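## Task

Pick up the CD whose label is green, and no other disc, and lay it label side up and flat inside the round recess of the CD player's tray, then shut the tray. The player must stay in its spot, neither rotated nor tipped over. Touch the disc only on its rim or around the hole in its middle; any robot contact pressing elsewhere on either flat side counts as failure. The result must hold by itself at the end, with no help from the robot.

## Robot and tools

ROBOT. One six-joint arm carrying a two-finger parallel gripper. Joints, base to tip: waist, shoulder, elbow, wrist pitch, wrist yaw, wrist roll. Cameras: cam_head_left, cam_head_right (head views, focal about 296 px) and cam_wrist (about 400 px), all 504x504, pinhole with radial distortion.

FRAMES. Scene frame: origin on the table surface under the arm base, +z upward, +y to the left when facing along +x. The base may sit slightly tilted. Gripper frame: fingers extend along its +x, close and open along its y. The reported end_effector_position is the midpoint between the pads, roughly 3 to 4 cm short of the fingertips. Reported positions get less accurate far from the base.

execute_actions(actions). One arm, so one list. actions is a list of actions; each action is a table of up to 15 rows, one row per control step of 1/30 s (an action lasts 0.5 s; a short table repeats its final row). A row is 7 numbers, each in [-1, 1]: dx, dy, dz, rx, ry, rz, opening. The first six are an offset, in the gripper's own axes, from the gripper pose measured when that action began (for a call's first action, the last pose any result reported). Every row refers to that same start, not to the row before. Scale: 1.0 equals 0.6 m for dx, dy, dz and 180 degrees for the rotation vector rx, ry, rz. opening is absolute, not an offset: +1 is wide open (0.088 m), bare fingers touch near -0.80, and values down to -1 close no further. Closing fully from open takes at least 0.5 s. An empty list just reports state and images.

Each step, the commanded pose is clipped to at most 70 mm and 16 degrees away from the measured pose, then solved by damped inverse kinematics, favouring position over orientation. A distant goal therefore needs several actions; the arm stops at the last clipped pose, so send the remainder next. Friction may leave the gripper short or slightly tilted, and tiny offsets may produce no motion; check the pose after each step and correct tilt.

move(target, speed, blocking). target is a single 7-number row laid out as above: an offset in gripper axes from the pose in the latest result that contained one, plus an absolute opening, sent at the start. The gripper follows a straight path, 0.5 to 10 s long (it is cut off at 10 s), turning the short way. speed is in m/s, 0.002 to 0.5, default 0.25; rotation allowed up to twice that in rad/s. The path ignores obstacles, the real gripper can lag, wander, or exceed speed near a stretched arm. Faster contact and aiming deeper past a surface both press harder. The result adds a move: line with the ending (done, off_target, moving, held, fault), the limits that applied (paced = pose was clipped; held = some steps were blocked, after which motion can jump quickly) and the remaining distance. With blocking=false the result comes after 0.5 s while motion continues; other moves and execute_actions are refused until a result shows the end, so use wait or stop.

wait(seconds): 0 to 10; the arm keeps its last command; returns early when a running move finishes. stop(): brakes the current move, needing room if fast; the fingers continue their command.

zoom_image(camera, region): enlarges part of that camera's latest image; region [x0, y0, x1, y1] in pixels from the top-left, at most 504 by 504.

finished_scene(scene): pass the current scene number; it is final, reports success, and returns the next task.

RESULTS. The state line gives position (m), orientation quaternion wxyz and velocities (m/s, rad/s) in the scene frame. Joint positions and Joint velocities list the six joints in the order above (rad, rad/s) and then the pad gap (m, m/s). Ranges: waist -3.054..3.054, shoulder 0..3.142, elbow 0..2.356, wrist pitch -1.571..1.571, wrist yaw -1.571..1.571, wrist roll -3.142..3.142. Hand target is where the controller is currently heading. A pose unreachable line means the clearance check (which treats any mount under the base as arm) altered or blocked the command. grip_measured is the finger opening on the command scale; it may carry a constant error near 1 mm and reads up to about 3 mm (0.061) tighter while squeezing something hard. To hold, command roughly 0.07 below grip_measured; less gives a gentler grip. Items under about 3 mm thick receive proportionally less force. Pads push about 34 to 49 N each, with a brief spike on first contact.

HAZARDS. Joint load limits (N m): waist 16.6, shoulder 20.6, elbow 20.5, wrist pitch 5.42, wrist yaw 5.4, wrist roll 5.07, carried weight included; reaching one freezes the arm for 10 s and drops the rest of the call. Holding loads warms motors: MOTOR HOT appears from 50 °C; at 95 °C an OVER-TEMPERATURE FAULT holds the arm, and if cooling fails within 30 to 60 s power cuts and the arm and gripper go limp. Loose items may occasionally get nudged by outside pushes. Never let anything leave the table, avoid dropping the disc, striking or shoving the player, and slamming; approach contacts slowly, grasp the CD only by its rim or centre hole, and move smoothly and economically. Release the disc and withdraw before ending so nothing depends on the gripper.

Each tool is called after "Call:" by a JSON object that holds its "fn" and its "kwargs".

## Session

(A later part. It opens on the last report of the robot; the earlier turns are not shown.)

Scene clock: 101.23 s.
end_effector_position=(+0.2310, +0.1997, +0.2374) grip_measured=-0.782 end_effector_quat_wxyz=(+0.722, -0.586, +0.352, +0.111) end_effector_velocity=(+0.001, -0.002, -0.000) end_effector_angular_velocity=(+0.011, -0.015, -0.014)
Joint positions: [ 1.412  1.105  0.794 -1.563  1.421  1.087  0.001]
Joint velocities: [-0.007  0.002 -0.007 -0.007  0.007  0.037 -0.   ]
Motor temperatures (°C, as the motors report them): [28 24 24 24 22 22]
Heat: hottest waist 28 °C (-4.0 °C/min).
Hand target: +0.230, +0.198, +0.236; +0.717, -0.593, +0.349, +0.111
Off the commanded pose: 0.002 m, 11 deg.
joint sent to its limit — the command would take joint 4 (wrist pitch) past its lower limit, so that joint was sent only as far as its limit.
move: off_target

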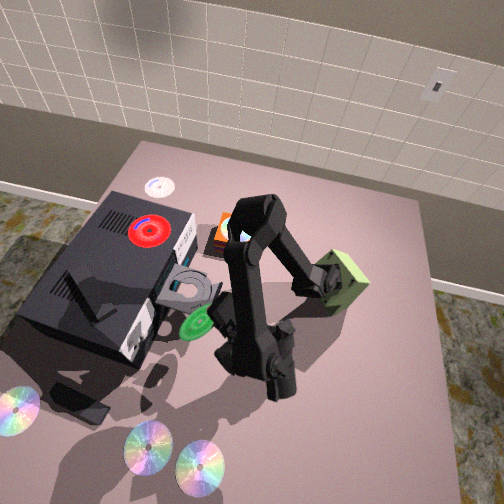

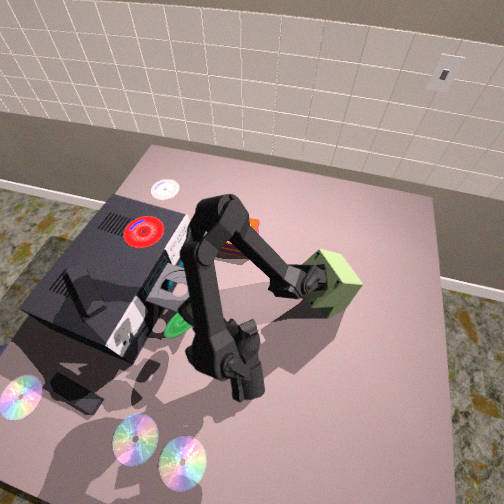

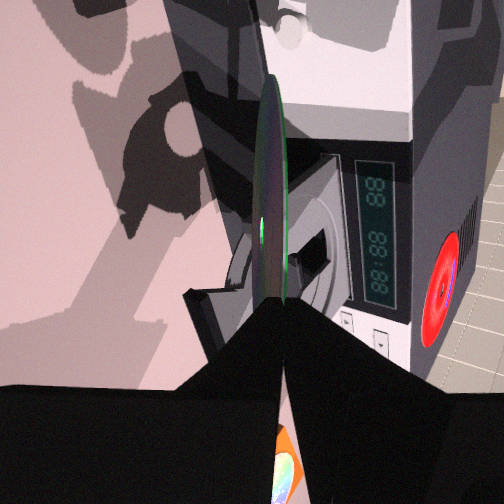

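Call:
{"fn": "move", "kwargs": {"target": [0.075,-0.123,-0.067,0,0,0,-1], "speed": 0.08}}

Call:
{"fn": "move", "kwargs": {"target": [0.04,0.05,0,0,0,-0.09,-1], "speed": 0.05}}

Call:
{"fn": "zoom_image", "kwargs": {"camera": "cam_head_left", "region": [130, 230, 250, 330]}}

Scene clock: 109.13 s.
end_effector_position=(+0.2926, +0.1315, +0.2650) grip_measured=-0.782 end_effector_quat_wxyz=(+0.723, -0.585, +0.352, +0.107) end_effector_velocity=(-0.001, -0.000, -0.004) end_effector_angular_velocity=(-0.004, +0.022, +0.029)
Joint positions: [ 0.699  0.339  0.514 -0.406  0.896 -0.604  0.001]
Joint velocities: [-0.027 -0.012 -0.012  0.007 -0.051 -0.037 -0.   ]
Motor temperatures (°C, as the motors report them): [27 24 24 24 22 22]
Heat: hottest waist 27 °C (-6.1 °C/min).
Hand target: +0.291, +0.129, +0.262; +0.721, -0.586, +0.353, +0.109
Off the commanded pose: 0.003 m, 1 deg.
move: done

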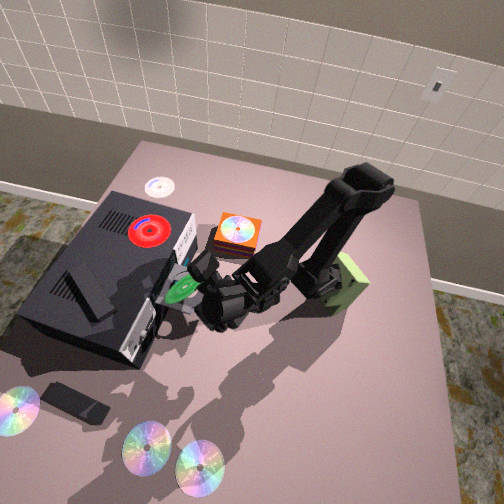

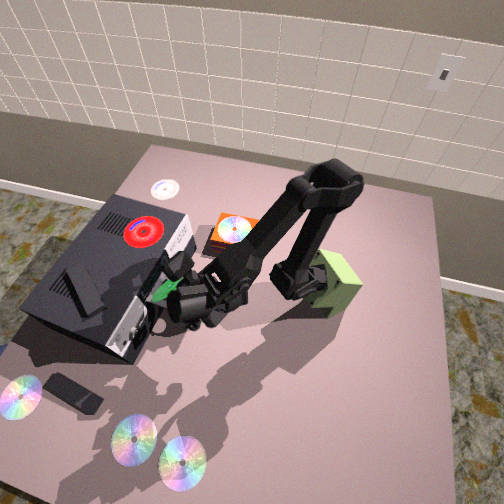

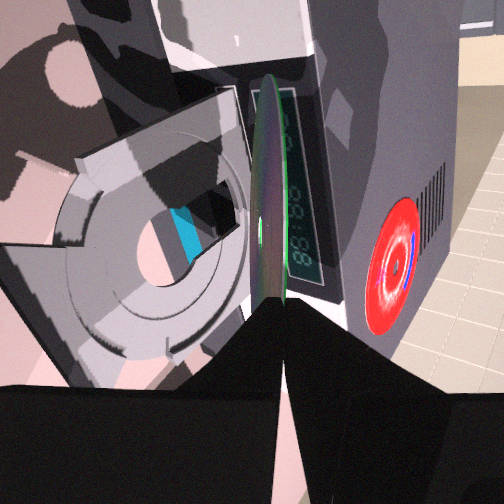

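Scene clock: 112.23 s.
end_effector_position=(+0.2951, +0.1352, +0.2312) grip_measured=-0.782 end_effector_quat_wxyz=(+0.736, -0.622, +0.266, +0.002) end_effector_velocity=(-0.001, -0.001, -0.003) end_effector_angular_velocity=(-0.030, -0.008, +0.010)
Joint positions: [ 0.81   0.617  0.216  0.575  1.214 -0.938  0.001]
Joint velocities: [-0.002  0.042 -0.027  0.11   0.007 -0.066 -0.   ]
Motor temperatures (°C, as the motors report them): [27 24 24 24 22 22]
Heat: hottest waist 27 °C (-6.1 °C/min).
Hand target: +0.292, +0.134, +0.227; +0.730, -0.628, +0.268, +0.004
Off the commanded pose: 0.005 m, 1 deg.
move: done

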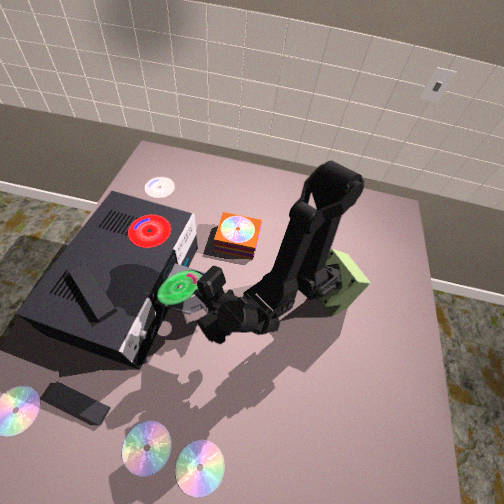

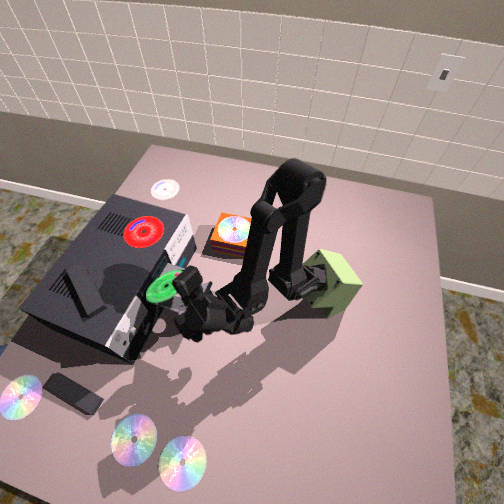

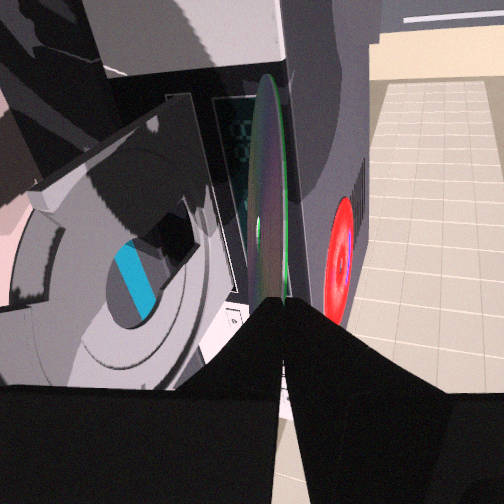

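Region (130, 230, 250, 330) of cam_head_left's 504x504 image, scaled by 4.200, with more detail than that image has.

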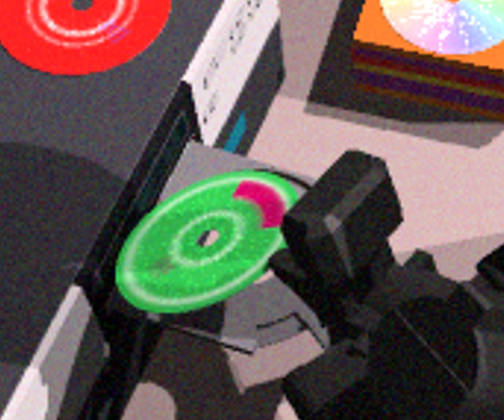

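Call:
{"fn": "move", "kwargs": {"target": [0.012,0.075,-0.005,-0.03,0.04,0,-1], "speed": 0.04}}

Call:
{"fn": "zoom_image", "kwargs": {"camera": "cam_head_left", "region": [130, 230, 250, 330]}}

Scene clock: 123.43 s.
end_effector_position=(+0.2853, +0.1392, +0.1891) grip_measured=-0.782 end_effector_quat_wxyz=(+0.691, -0.653, +0.309, -0.025) end_effector_velocity=(+0.001, +0.002, -0.002) end_effector_angular_velocity=(-0.000, +0.009, +0.000)
Joint positions: [ 0.845  0.943  0.282  0.564  1.344 -0.767  0.001]
Joint velocities: [-0.002  0.007  0.017 -0.037 -0.007  0.022 -0.   ]
Motor temperatures (°C, as the motors report them): [27 24 24 25 22 22]
Heat: hottest waist 27 °C (-5.0 °C/min).
Hand target: +0.285, +0.140, +0.187; +0.688, -0.655, +0.310, -0.024
Off the commanded pose: 0.002 m, 0 deg.
move: done

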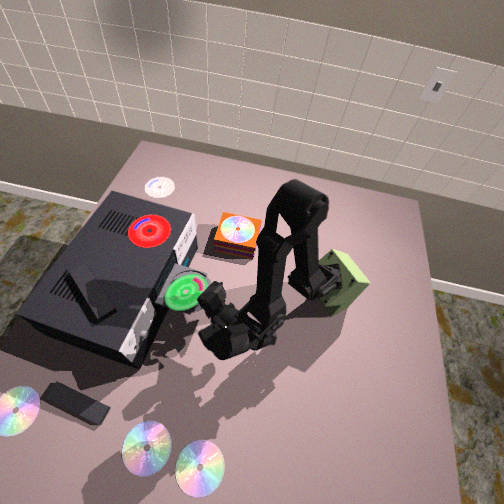

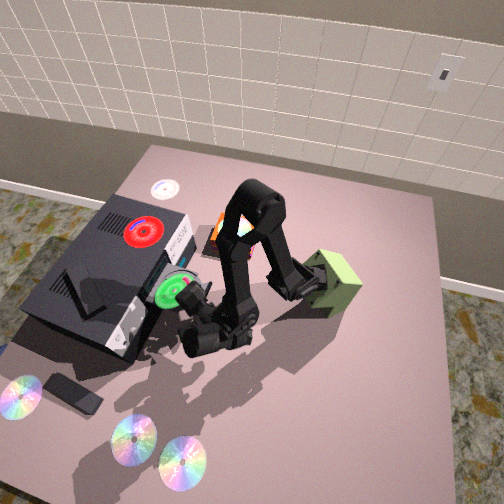

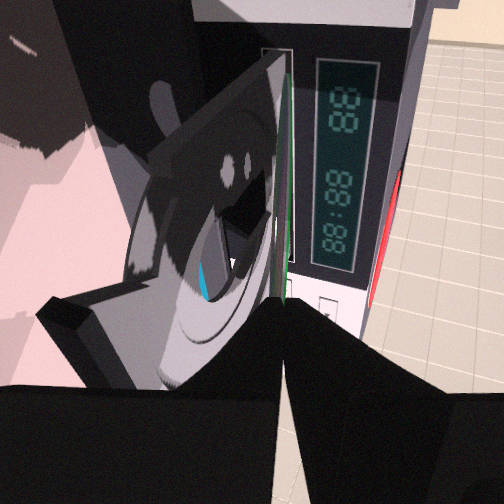

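Region (130, 230, 250, 330) of cam_head_left's 504x504 image, scaled by 4.200, with more detail than that image has.

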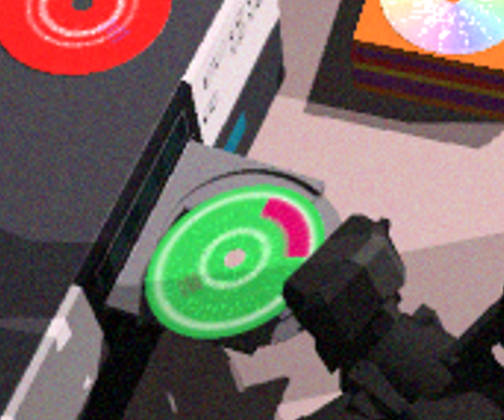

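Call:
{"fn": "move", "kwargs": {"target": [0.025,0.054,-0.03,0.02,0,-0.06,-1], "speed": 0.03}}

Call:
{"fn": "zoom_image", "kwargs": {"camera": "cam_head_left", "region": [130, 230, 250, 330]}}

Scene clock: 131.60 s.
end_effector_position=(+0.2775, +0.1227, +0.1567) grip_measured=-0.782 end_effector_quat_wxyz=(+0.707, -0.645, +0.278, -0.085) end_effector_velocity=(-0.000, -0.003, -0.002) end_effector_angular_velocity=(-0.014, +0.001, -0.010)
Joint positions: [ 0.799  1.498  0.188  1.574  1.393 -1.051  0.001]
Joint velocities: [-0.007  0.012  0.002 -0.007  0.007  0.007  0.   ]
Motor temperatures (°C, as the motors report them): [27 24 23 26 23 22]
Heat: hottest waist 27 °C (-4.1 °C/min).
Hand target: +0.277, +0.121, +0.155; +0.704, -0.647, +0.280, -0.089
Off the commanded pose: 0.003 m, 4 deg.
joint sent to its limit — the command would take joint 4 (wrist pitch) past its upper limit, so that joint was sent only as far as its limit.
move: off_target

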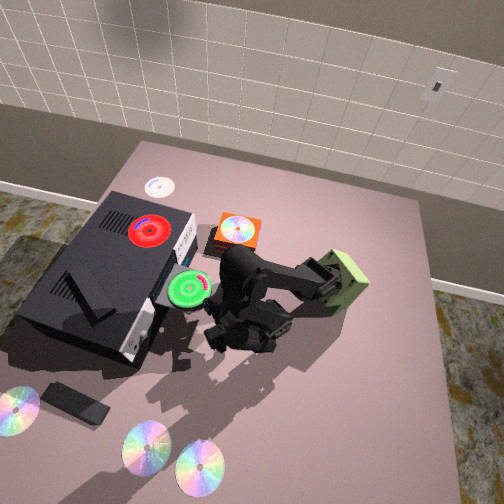

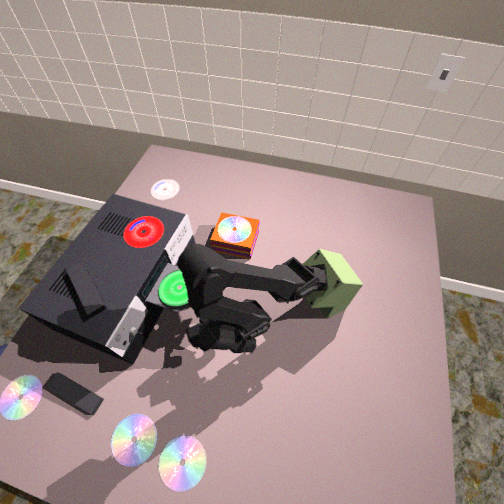

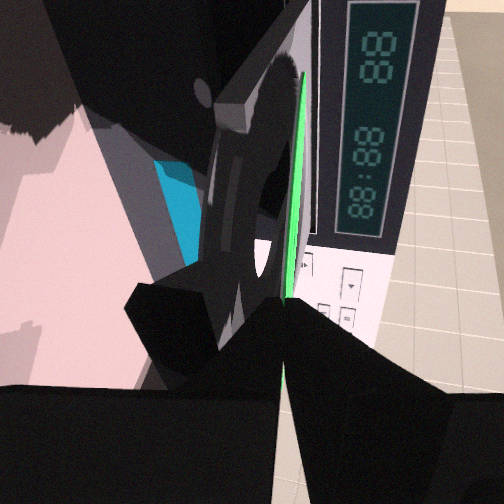

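Region (130, 230, 250, 330) of cam_head_left's 504x504 image, scaled by 4.200, with more detail than that image has.

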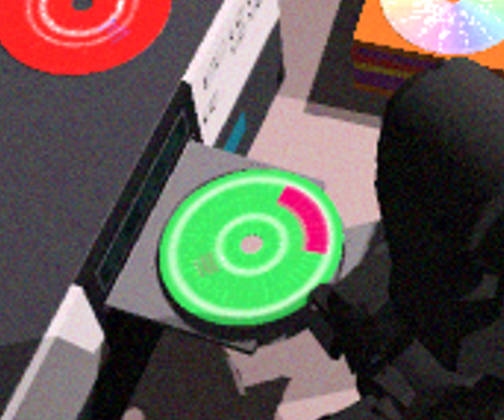

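Well aligned; release and withdraw.

Call:
{"fn": "execute_actions", "kwargs": {"actions": [[[0,0,0.004,0,0,0,-0.7],[0,0,0.004,0,0,0,-0.7],[0,0,0.004,0,0,0,-0.66],[0,0,0.004,0,0,0,-0.62],[0,0,0.004,0,0,0,-0.58]]]}}

Call:
{"fn": "move", "kwargs": {"target": [-0.06,-0.02,0,0,0,0.08,-0.58], "speed": 0.05}}

Call:
{"fn": "zoom_image", "kwargs": {"camera": "cam_head_left", "region": [130, 230, 250, 330]}}

Scene clock: 137.33 s.
end_effector_position=(+0.2781, +0.1236, +0.1563) grip_measured=-0.589 end_effector_quat_wxyz=(+0.706, -0.646, +0.278, -0.085) end_effector_velocity=(-0.001, -0.001, -0.002) end_effector_angular_velocity=(-0.021, +0.018, +0.011)
Joint positions: [ 0.799  1.499  0.193  1.571  1.393 -1.052  0.01 ]
Joint velocities: [-0.002 -0.002 -0.002 -0.022 -0.007 -0.007  0.003]
Motor temperatures (°C, as the motors report them): [27 24 23 26 23 22]
Heat: hottest waist 27 °C (-3.0 °C/min).
Hand target: +0.279, +0.125, +0.157; +0.707, -0.645, +0.278, -0.085
Off the commanded pose: 0.001 m, 0 deg.

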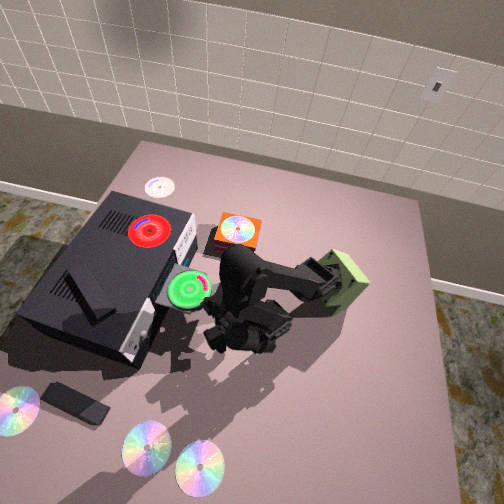

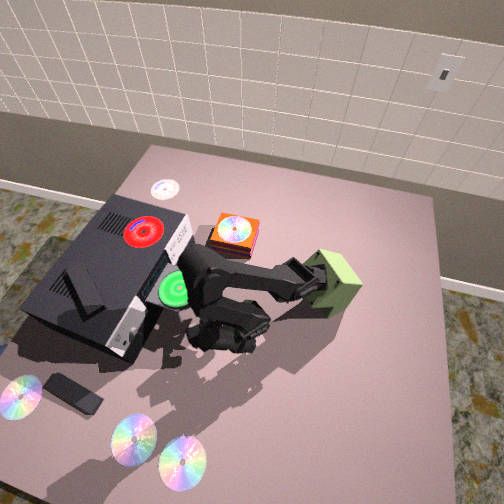

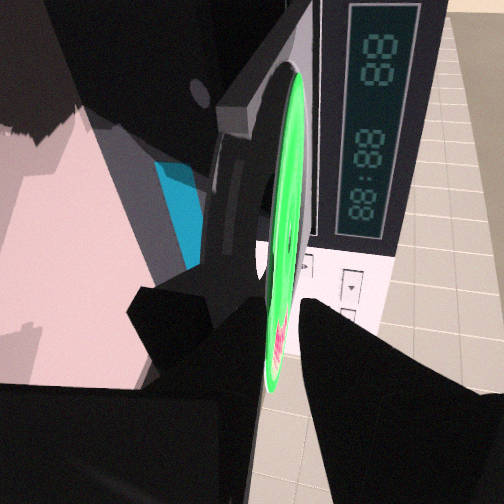

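Scene clock: 140.10 s.
end_effector_position=(+0.2507, +0.1373, +0.1762) grip_measured=-0.583 end_effector_quat_wxyz=(+0.709, -0.611, +0.354, +0.003) end_effector_velocity=(-0.001, -0.000, +0.002) end_effector_angular_velocity=(+0.025, +0.004, -0.027)
Joint positions: [ 0.97   0.902  0.353 -0.079  1.357 -0.177  0.01 ]
Joint velocities: [ 0.007 -0.007  0.037 -0.139 -0.007  0.125 -0.   ]
Motor temperatures (°C, as the motors report them): [26 24 23 26 23 22]
Heat: hottest waist 26 °C (-4.0 °C/min).
Hand target: +0.251, +0.139, +0.177; +0.712, -0.606, +0.355, +0.005
Off the commanded pose: 0.003 m, 1 deg.
move: done

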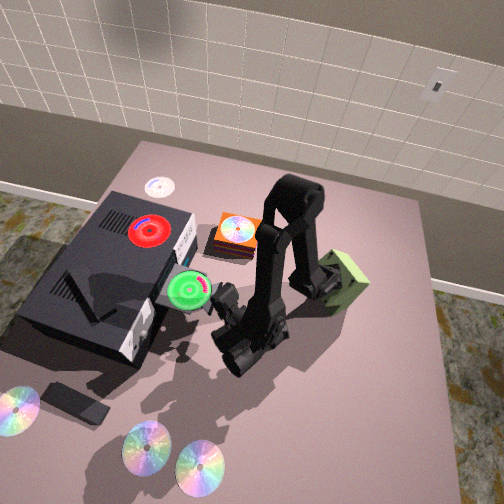

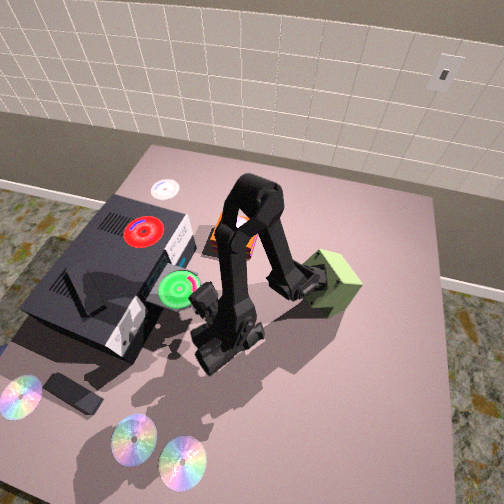

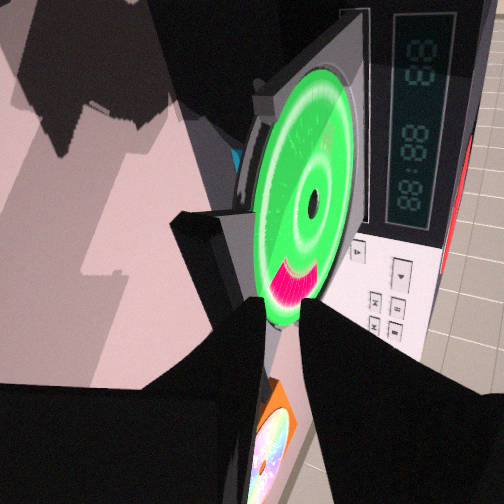

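Region (130, 230, 250, 330) of cam_head_left's 504x504 image, scaled by 4.200, with more detail than that image has.

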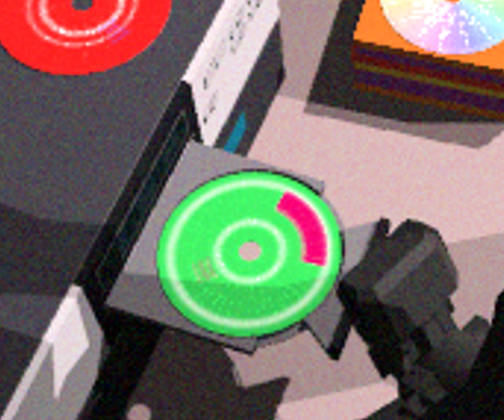

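Call:
{"fn": "move", "kwargs": {"target": [0.098,-0.107,-0.013,0,0,0.17,-1], "speed": 0.12}}

Scene clock: 147.80 s.
end_effector_position=(+0.3182, +0.0893, +0.2018) grip_measured=-0.782 end_effector_quat_wxyz=(+0.684, -0.497, +0.499, +0.189) end_effector_velocity=(-0.001, +0.000, -0.002) end_effector_angular_velocity=(+0.016, +0.019, +0.001)
Joint positions: [-0.054  0.682  0.594 -0.392 -0.035 -0.684  0.001]
Joint velocities: [-0.017  0.007  0.002 -0.007 -0.037 -0.007 -0.   ]
Motor temperatures (°C, as the motors report them): [26 24 23 26 23 22]
Heat: hottest waist 26 °C (-3.0 °C/min).
Hand target: +0.319, +0.089, +0.201; +0.682, -0.496, +0.502, +0.190
Off the commanded pose: 0.001 m, 0 deg.
move: done

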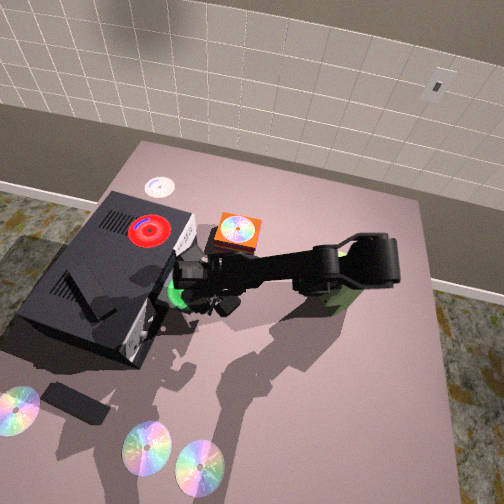

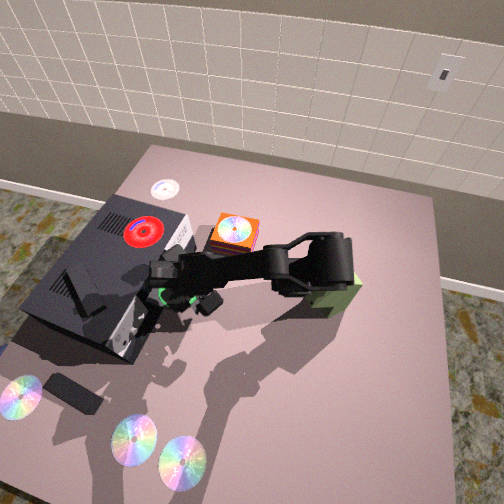

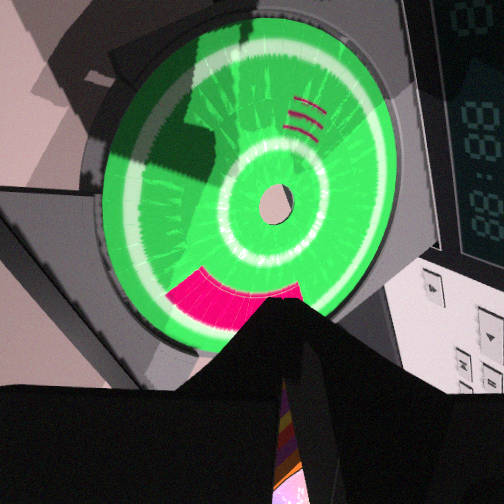

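Call:
{"fn": "move", "kwargs": {"target": [0.065,0.006,0.018,0,0,0,-1], "speed": 0.03}}

Scene clock: 153.63 s.
end_effector_position=(+0.3390, +0.0928, +0.1704) grip_measured=-0.782 end_effector_quat_wxyz=(+0.688, -0.498, +0.494, +0.189) end_effector_velocity=(-0.001, +0.001, -0.003) end_effector_angular_velocity=(+0.020, +0.009, -0.002)
Joint positions: [ 0.011  0.854  0.595 -0.207  0.023 -0.655  0.001]
Joint velocities: [-0.002  0.007 -0.002  0.007 -0.022  0.007 -0.   ]
Motor temperatures (°C, as the motors report them): [26 24 24 26 22 22]
Heat: hottest waist 26 °C (-2.0 °C/min).
Hand target: +0.337, +0.091, +0.166; +0.684, -0.497, +0.499, +0.189
Off the commanded pose: 0.005 m, 1 deg.
move: done

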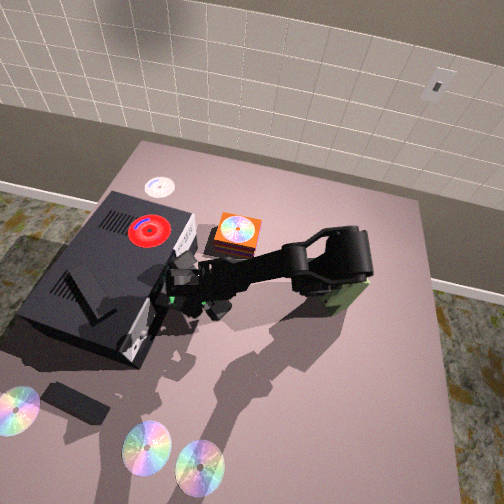

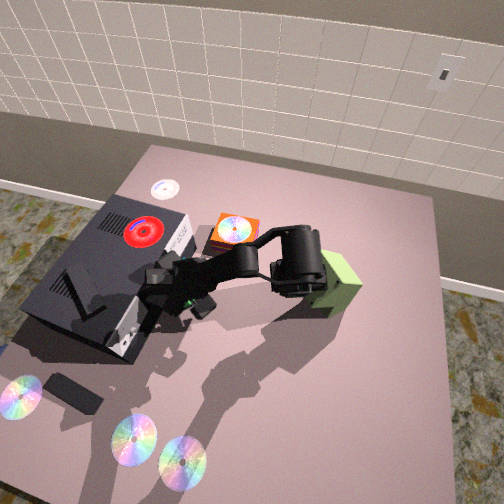

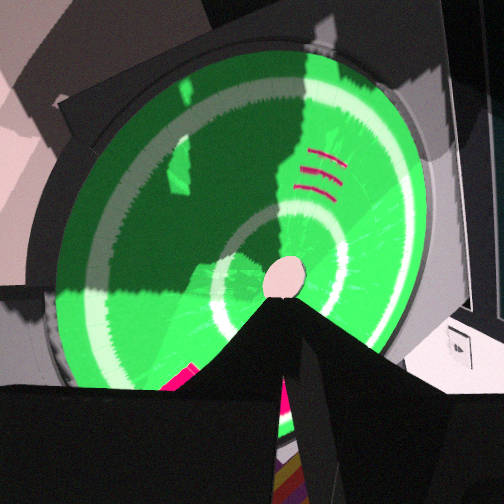

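Call:
{"fn": "execute_actions", "kwargs": {"actions": []}}

Call:
{"fn": "move", "kwargs": {"target": [0.018,0,0.006,0,0,0,-1], "speed": 0.01}}

Scene clock: 168.83 s.
end_effector_position=(+0.3391, +0.0927, +0.1702) grip_measured=-0.782 end_effector_quat_wxyz=(+0.688, -0.498, +0.494, +0.188) end_effector_velocity=(-0.002, +0.000, +0.001) end_effector_angular_velocity=(+0.007, +0.002, -0.007)
Joint positions: [ 0.011  0.855  0.595 -0.206  0.023 -0.655  0.001]
Joint velocities: [-0.002 -0.007 -0.002 -0.007 -0.007  0.007 -0.   ]
Motor temperatures (°C, as the motors report them): [26 24 24 26 22 22]
Heat: hottest waist 26 °C (-1.0 °C/min).
Hand target: +0.337, +0.091, +0.166; +0.684, -0.497, +0.499, +0.189
Off the commanded pose: 0.005 m, 1 deg.

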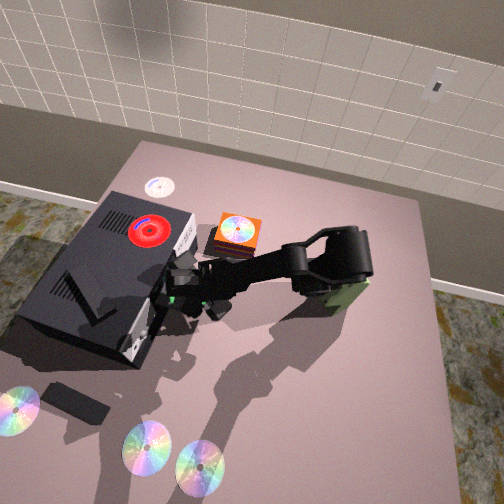

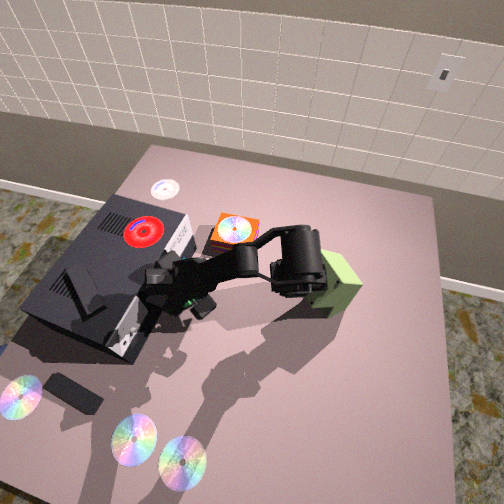

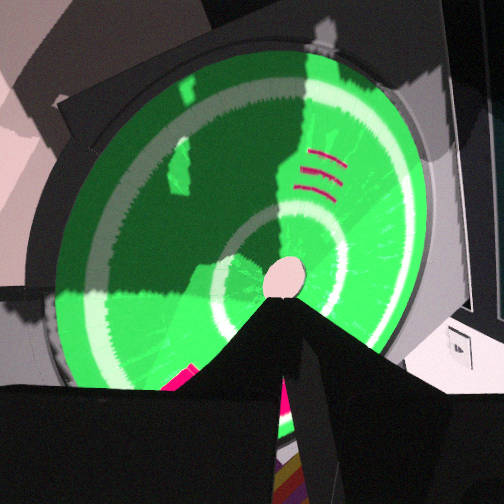

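Scene clock: 170.20 s.
end_effector_position=(+0.3450, +0.0930, +0.1636) grip_measured=-0.782 end_effector_quat_wxyz=(+0.689, -0.499, +0.491, +0.187) end_effector_velocity=(-0.000, +0.001, -0.001) end_effector_angular_velocity=(+0.005, +0.004, +0.011)
Joint positions: [ 0.018  0.897  0.599 -0.162  0.032 -0.652  0.001]
Joint velocities: [ 0.002  0.002 -0.002  0.007 -0.007 -0.007  0.   ]
Motor temperatures (°C, as the motors report them): [26 24 24 26 22 22]
Heat: hottest waist 26 °C (-1.0 °C/min).
Hand target: +0.346, +0.093, +0.161; +0.688, -0.498, +0.494, +0.188
Off the commanded pose: 0.003 m, 0 deg.
move: done

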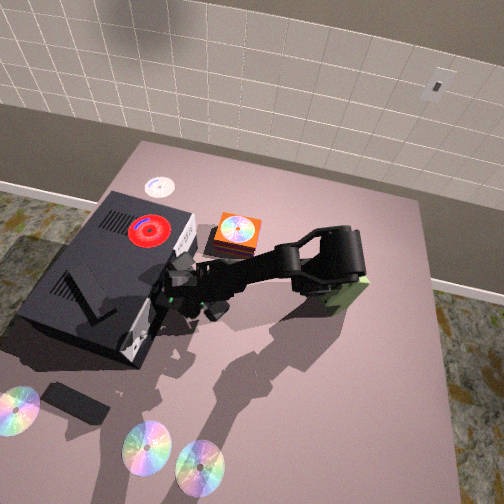

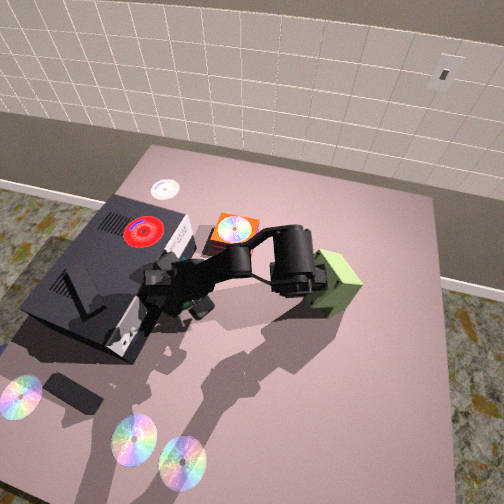

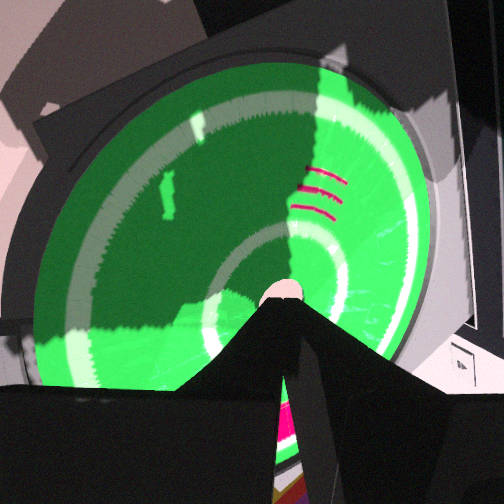

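Call:
{"fn": "move", "kwargs": {"target": [0.015,0.004,-0.004,0,0,0,-1], "speed": 0.008}}

Call:
{"fn": "move", "kwargs": {"target": [0.004,0.004,0.012,0,0,0,-1], "speed": 0.008}}

Scene clock: 176.33 s.
end_effector_position=(+0.3513, +0.0942, +0.1619) grip_measured=-0.782 end_effector_quat_wxyz=(+0.696, -0.501, +0.480, +0.186) end_effector_velocity=(+0.001, +0.001, +0.000) end_effector_angular_velocity=(+0.004, -0.003, +0.010)
Joint positions: [ 0.018  0.915  0.597 -0.114  0.035 -0.652  0.001]
Joint velocities: [-0.002 -0.002 -0.002  0.007 -0.007 -0.007  0.   ]
Motor temperatures (°C, as the motors report them): [26 24 24 26 22 22]
Heat: hottest waist 26 °C (-1.0 °C/min).
Hand target: +0.346, +0.090, +0.155; +0.689, -0.499, +0.491, +0.188
Off the commanded pose: 0.010 m, 2 deg.
move: off_target

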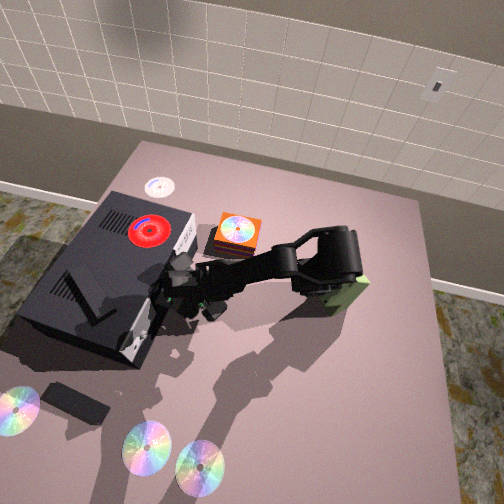

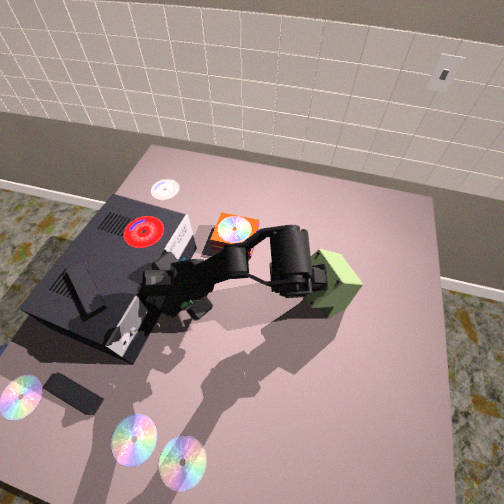

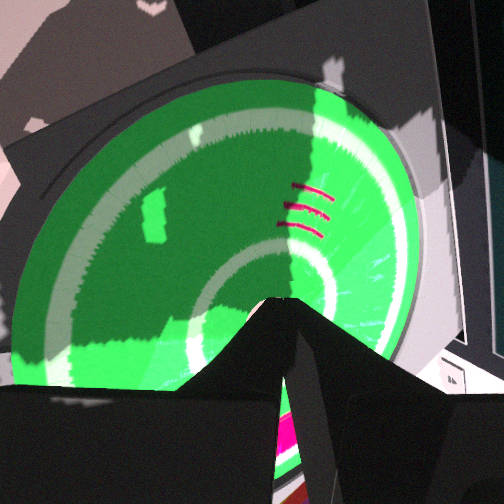

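Scene clock: 177.53 s.
end_effector_position=(+0.3529, +0.0966, +0.1619) grip_measured=-0.782 end_effector_quat_wxyz=(+0.696, -0.505, +0.479, +0.178) end_effector_velocity=(-0.006, -0.001, -0.004) end_effector_angular_velocity=(-0.012, +0.033, +0.014)
Joint positions: [ 0.043  0.92   0.605 -0.115  0.073 -0.64   0.001]
Joint velocities: [ 0.002  0.002 -0.002 -0.022 -0.007 -0.022 -0.   ]
Motor temperatures (°C, as the motors report them): [26 24 24 26 22 22]
Heat: hottest waist 26 °C (-1.0 °C/min).
Hand target: +0.354, +0.101, +0.159; +0.696, -0.501, +0.480, +0.186
Off the commanded pose: 0.005 m, 1 deg.
move: done

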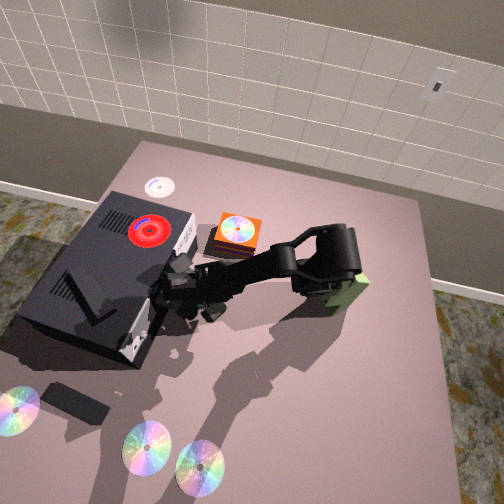

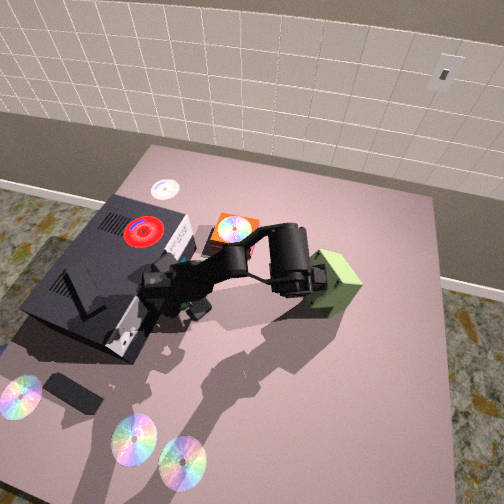

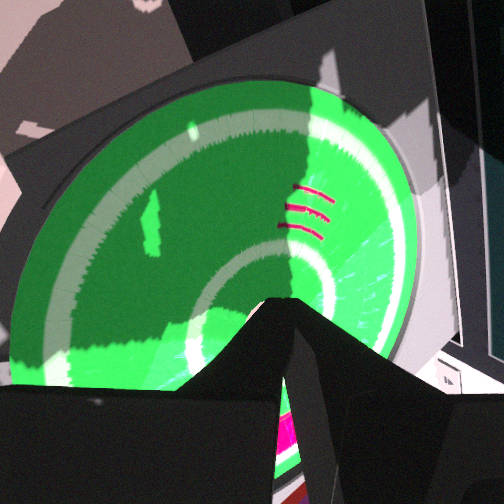

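It moved and seems seated. Retreat.

Call:
{"fn": "move", "kwargs": {"target": [-0.08,0,-0.07,0,0,0,-1], "speed": 0.05}}

Scene clock: 182.40 s.
end_effector_position=(+0.3137, +0.0730, +0.2028) grip_measured=-0.782 end_effector_quat_wxyz=(+0.698, -0.506, +0.475, +0.177) end_effector_velocity=(-0.006, -0.002, -0.001) end_effector_angular_velocity=(-0.002, +0.023, +0.011)
Joint positions: [-0.141  0.622  0.501 -0.303 -0.091 -0.715  0.001]
Joint velocities: [-0.012 -0.012 -0.007 -0.022 -0.022 -0.022 -0.   ]
Motor temperatures (°C, as the motors report them): [26 25 24 26 22 22]
Heat: hottest waist 26 °C (-1.0 °C/min).
Hand target: +0.310, +0.071, +0.201; +0.696, -0.505, +0.479, +0.178
Off the commanded pose: 0.005 m, 0 deg.
move: done

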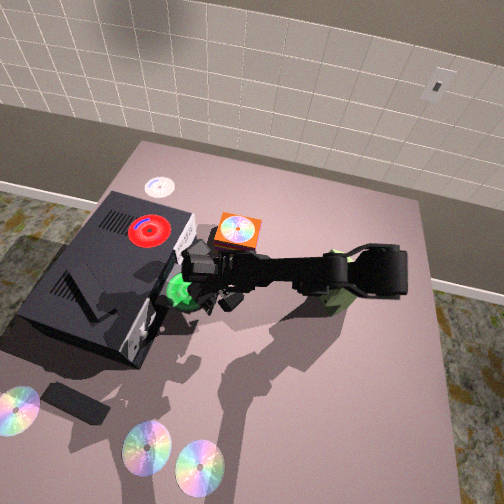

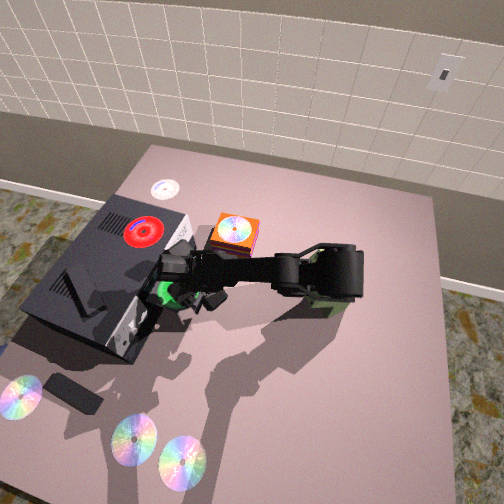

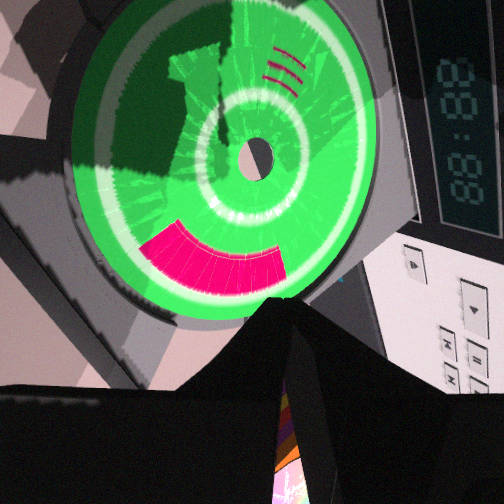

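Call:
{"fn": "move", "kwargs": {"target": [-0.055,0.145,-0.065,-0.1,-0.07,-0.12,-1], "speed": 0.1}}

Scene clock: 191.30 s.
end_effector_position=(+0.2537, +0.0825, +0.1919) grip_measured=-0.782 end_effector_quat_wxyz=(+0.695, -0.611, +0.337, +0.175) end_effector_velocity=(-0.002, +0.000, -0.002) end_effector_angular_velocity=(-0.003, +0.012, +0.010)
Joint positions: [ 0.35   0.123  0.114 -0.15   0.452 -0.822  0.001]
Joint velocities: [ 0.002 -0.002 -0.002 -0.007 -0.007 -0.007 -0.   ]
Motor temperatures (°C, as the motors report them): [26 25 25 26 22 22]
Heat: hottest waist 26 °C (-1.0 °C/min).
Hand target: +0.254, +0.082, +0.192; +0.694, -0.611, +0.338, +0.174
Off the commanded pose: 0.039 m, 11 deg.
move: held; limits=held; held on 32 of 88 steps, including the last
pose unreachable: on one or more control steps of this call, first in action 0 (counted from 0), an arm could not follow its commanded pose, so it was not sent that pose on those steps. On the call's last step it was still not sent that pose. It may still have moved: this result reports where it is.
cause: the commanded pose would bring two parts of the arm too close to each other (joints 3 (elbow) to 5 (wrist yaw) lie between them).

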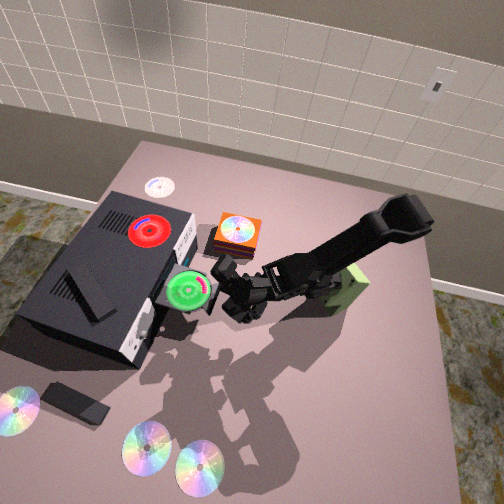

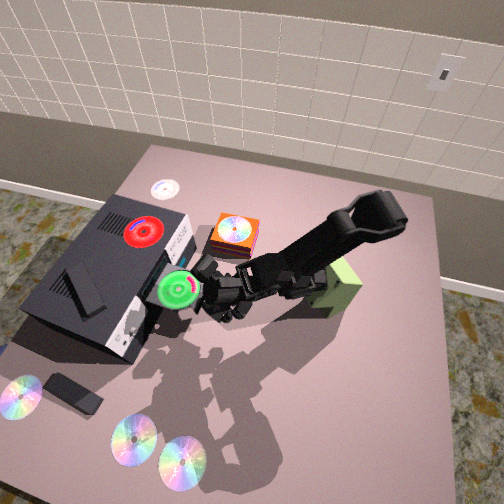

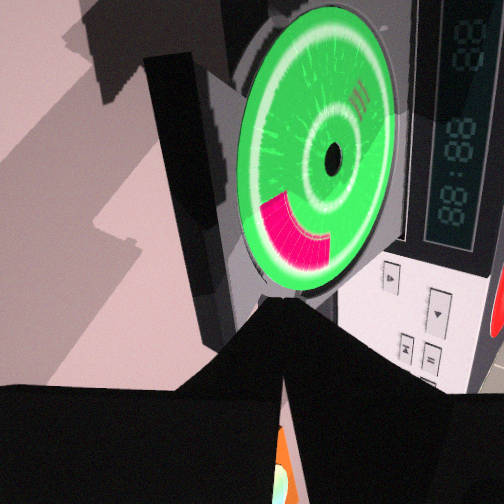

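Call:
{"fn": "move", "kwargs": {"target": [0,0,0,0,0,0.17,-1], "speed": 0.15}}

Call:
{"fn": "move", "kwargs": {"target": [0.06,0.035,0,0,0,0,-1], "speed": 0.05}}

Scene clock: 197.40 s.
end_effector_position=(+0.2527, +0.0821, +0.1915) grip_measured=-0.782 end_effector_quat_wxyz=(+0.624, -0.502, +0.485, +0.352) end_effector_velocity=(+0.000, +0.001, +0.000) end_effector_angular_velocity=(+0.003, +0.012, +0.026)
Joint positions: [-0.288  0.508  0.446 -0.55  -0.473 -1.074  0.001]
Joint velocities: [-0.012  0.012  0.007 -0.007 -0.022 -0.037  0.   ]
Motor temperatures (°C, as the motors report them): [26 24 25 26 22 22]
Heat: hottest waist 26 °C (-1.0 °C/min).
Hand target: +0.254, +0.082, +0.192; +0.623, -0.501, +0.486, +0.353
Off the commanded pose: 0.001 m, 0 deg.
move: done

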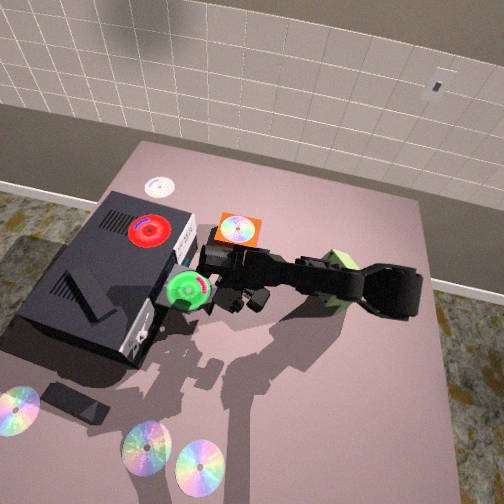

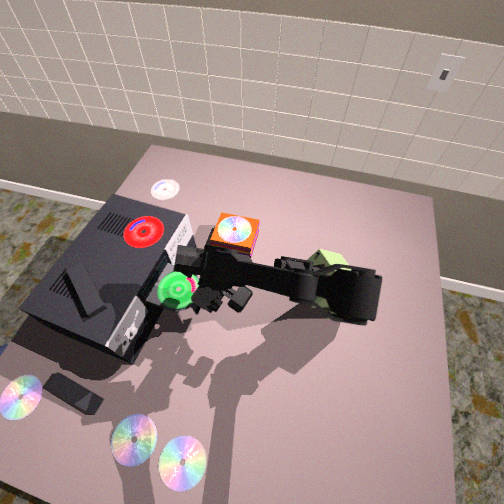

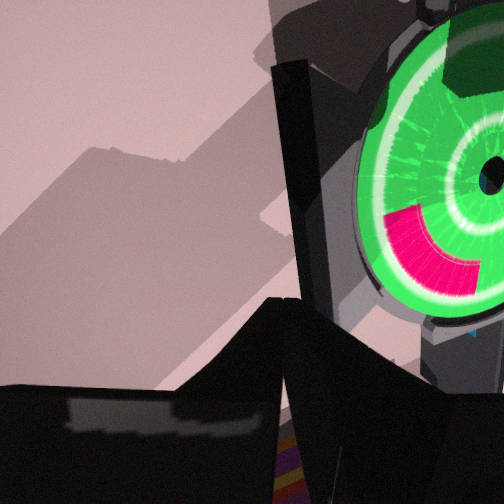

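Scene clock: 198.60 s.
end_effector_position=(+0.2472, +0.0886, +0.1554) grip_measured=-0.782 end_effector_quat_wxyz=(+0.628, -0.505, +0.477, +0.352) end_effector_velocity=(-0.001, +0.002, -0.002) end_effector_angular_velocity=(+0.005, +0.007, +0.002)
Joint positions: [-0.054  0.561  0.329 -0.312 -0.279 -0.936  0.001]
Joint velocities: [ 0.017  0.007 -0.002  0.007  0.007  0.007 -0.   ]
Motor temperatures (°C, as the motors report them): [26 24 25 26 22 22]
Heat: hottest waist 26 °C (+0.0 °C/min).
Hand target: +0.243, +0.086, +0.151; +0.624, -0.502, +0.484, +0.352
Off the commanded pose: 0.007 m, 1 deg.
move: done

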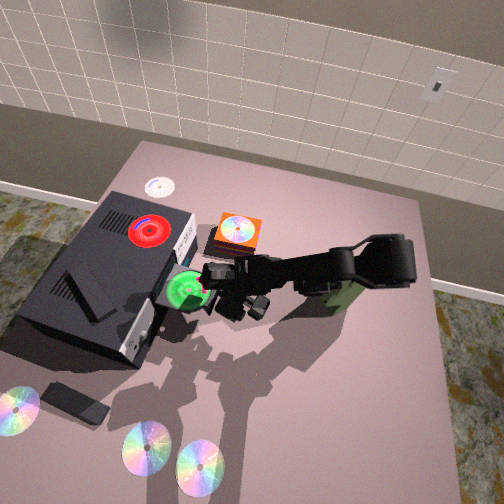

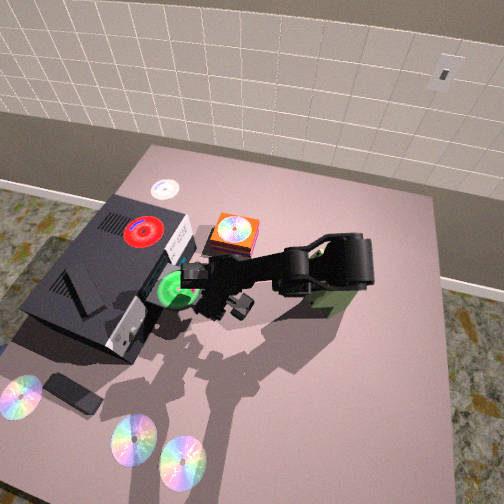

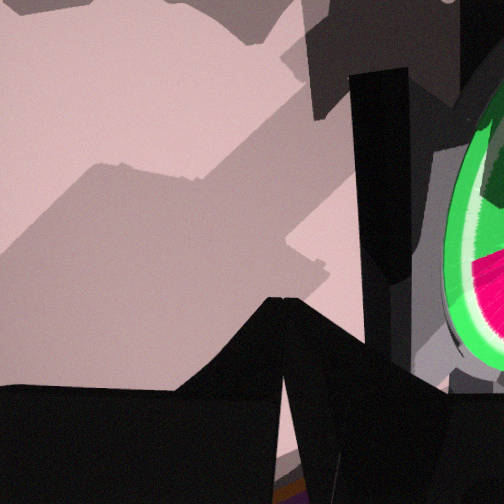

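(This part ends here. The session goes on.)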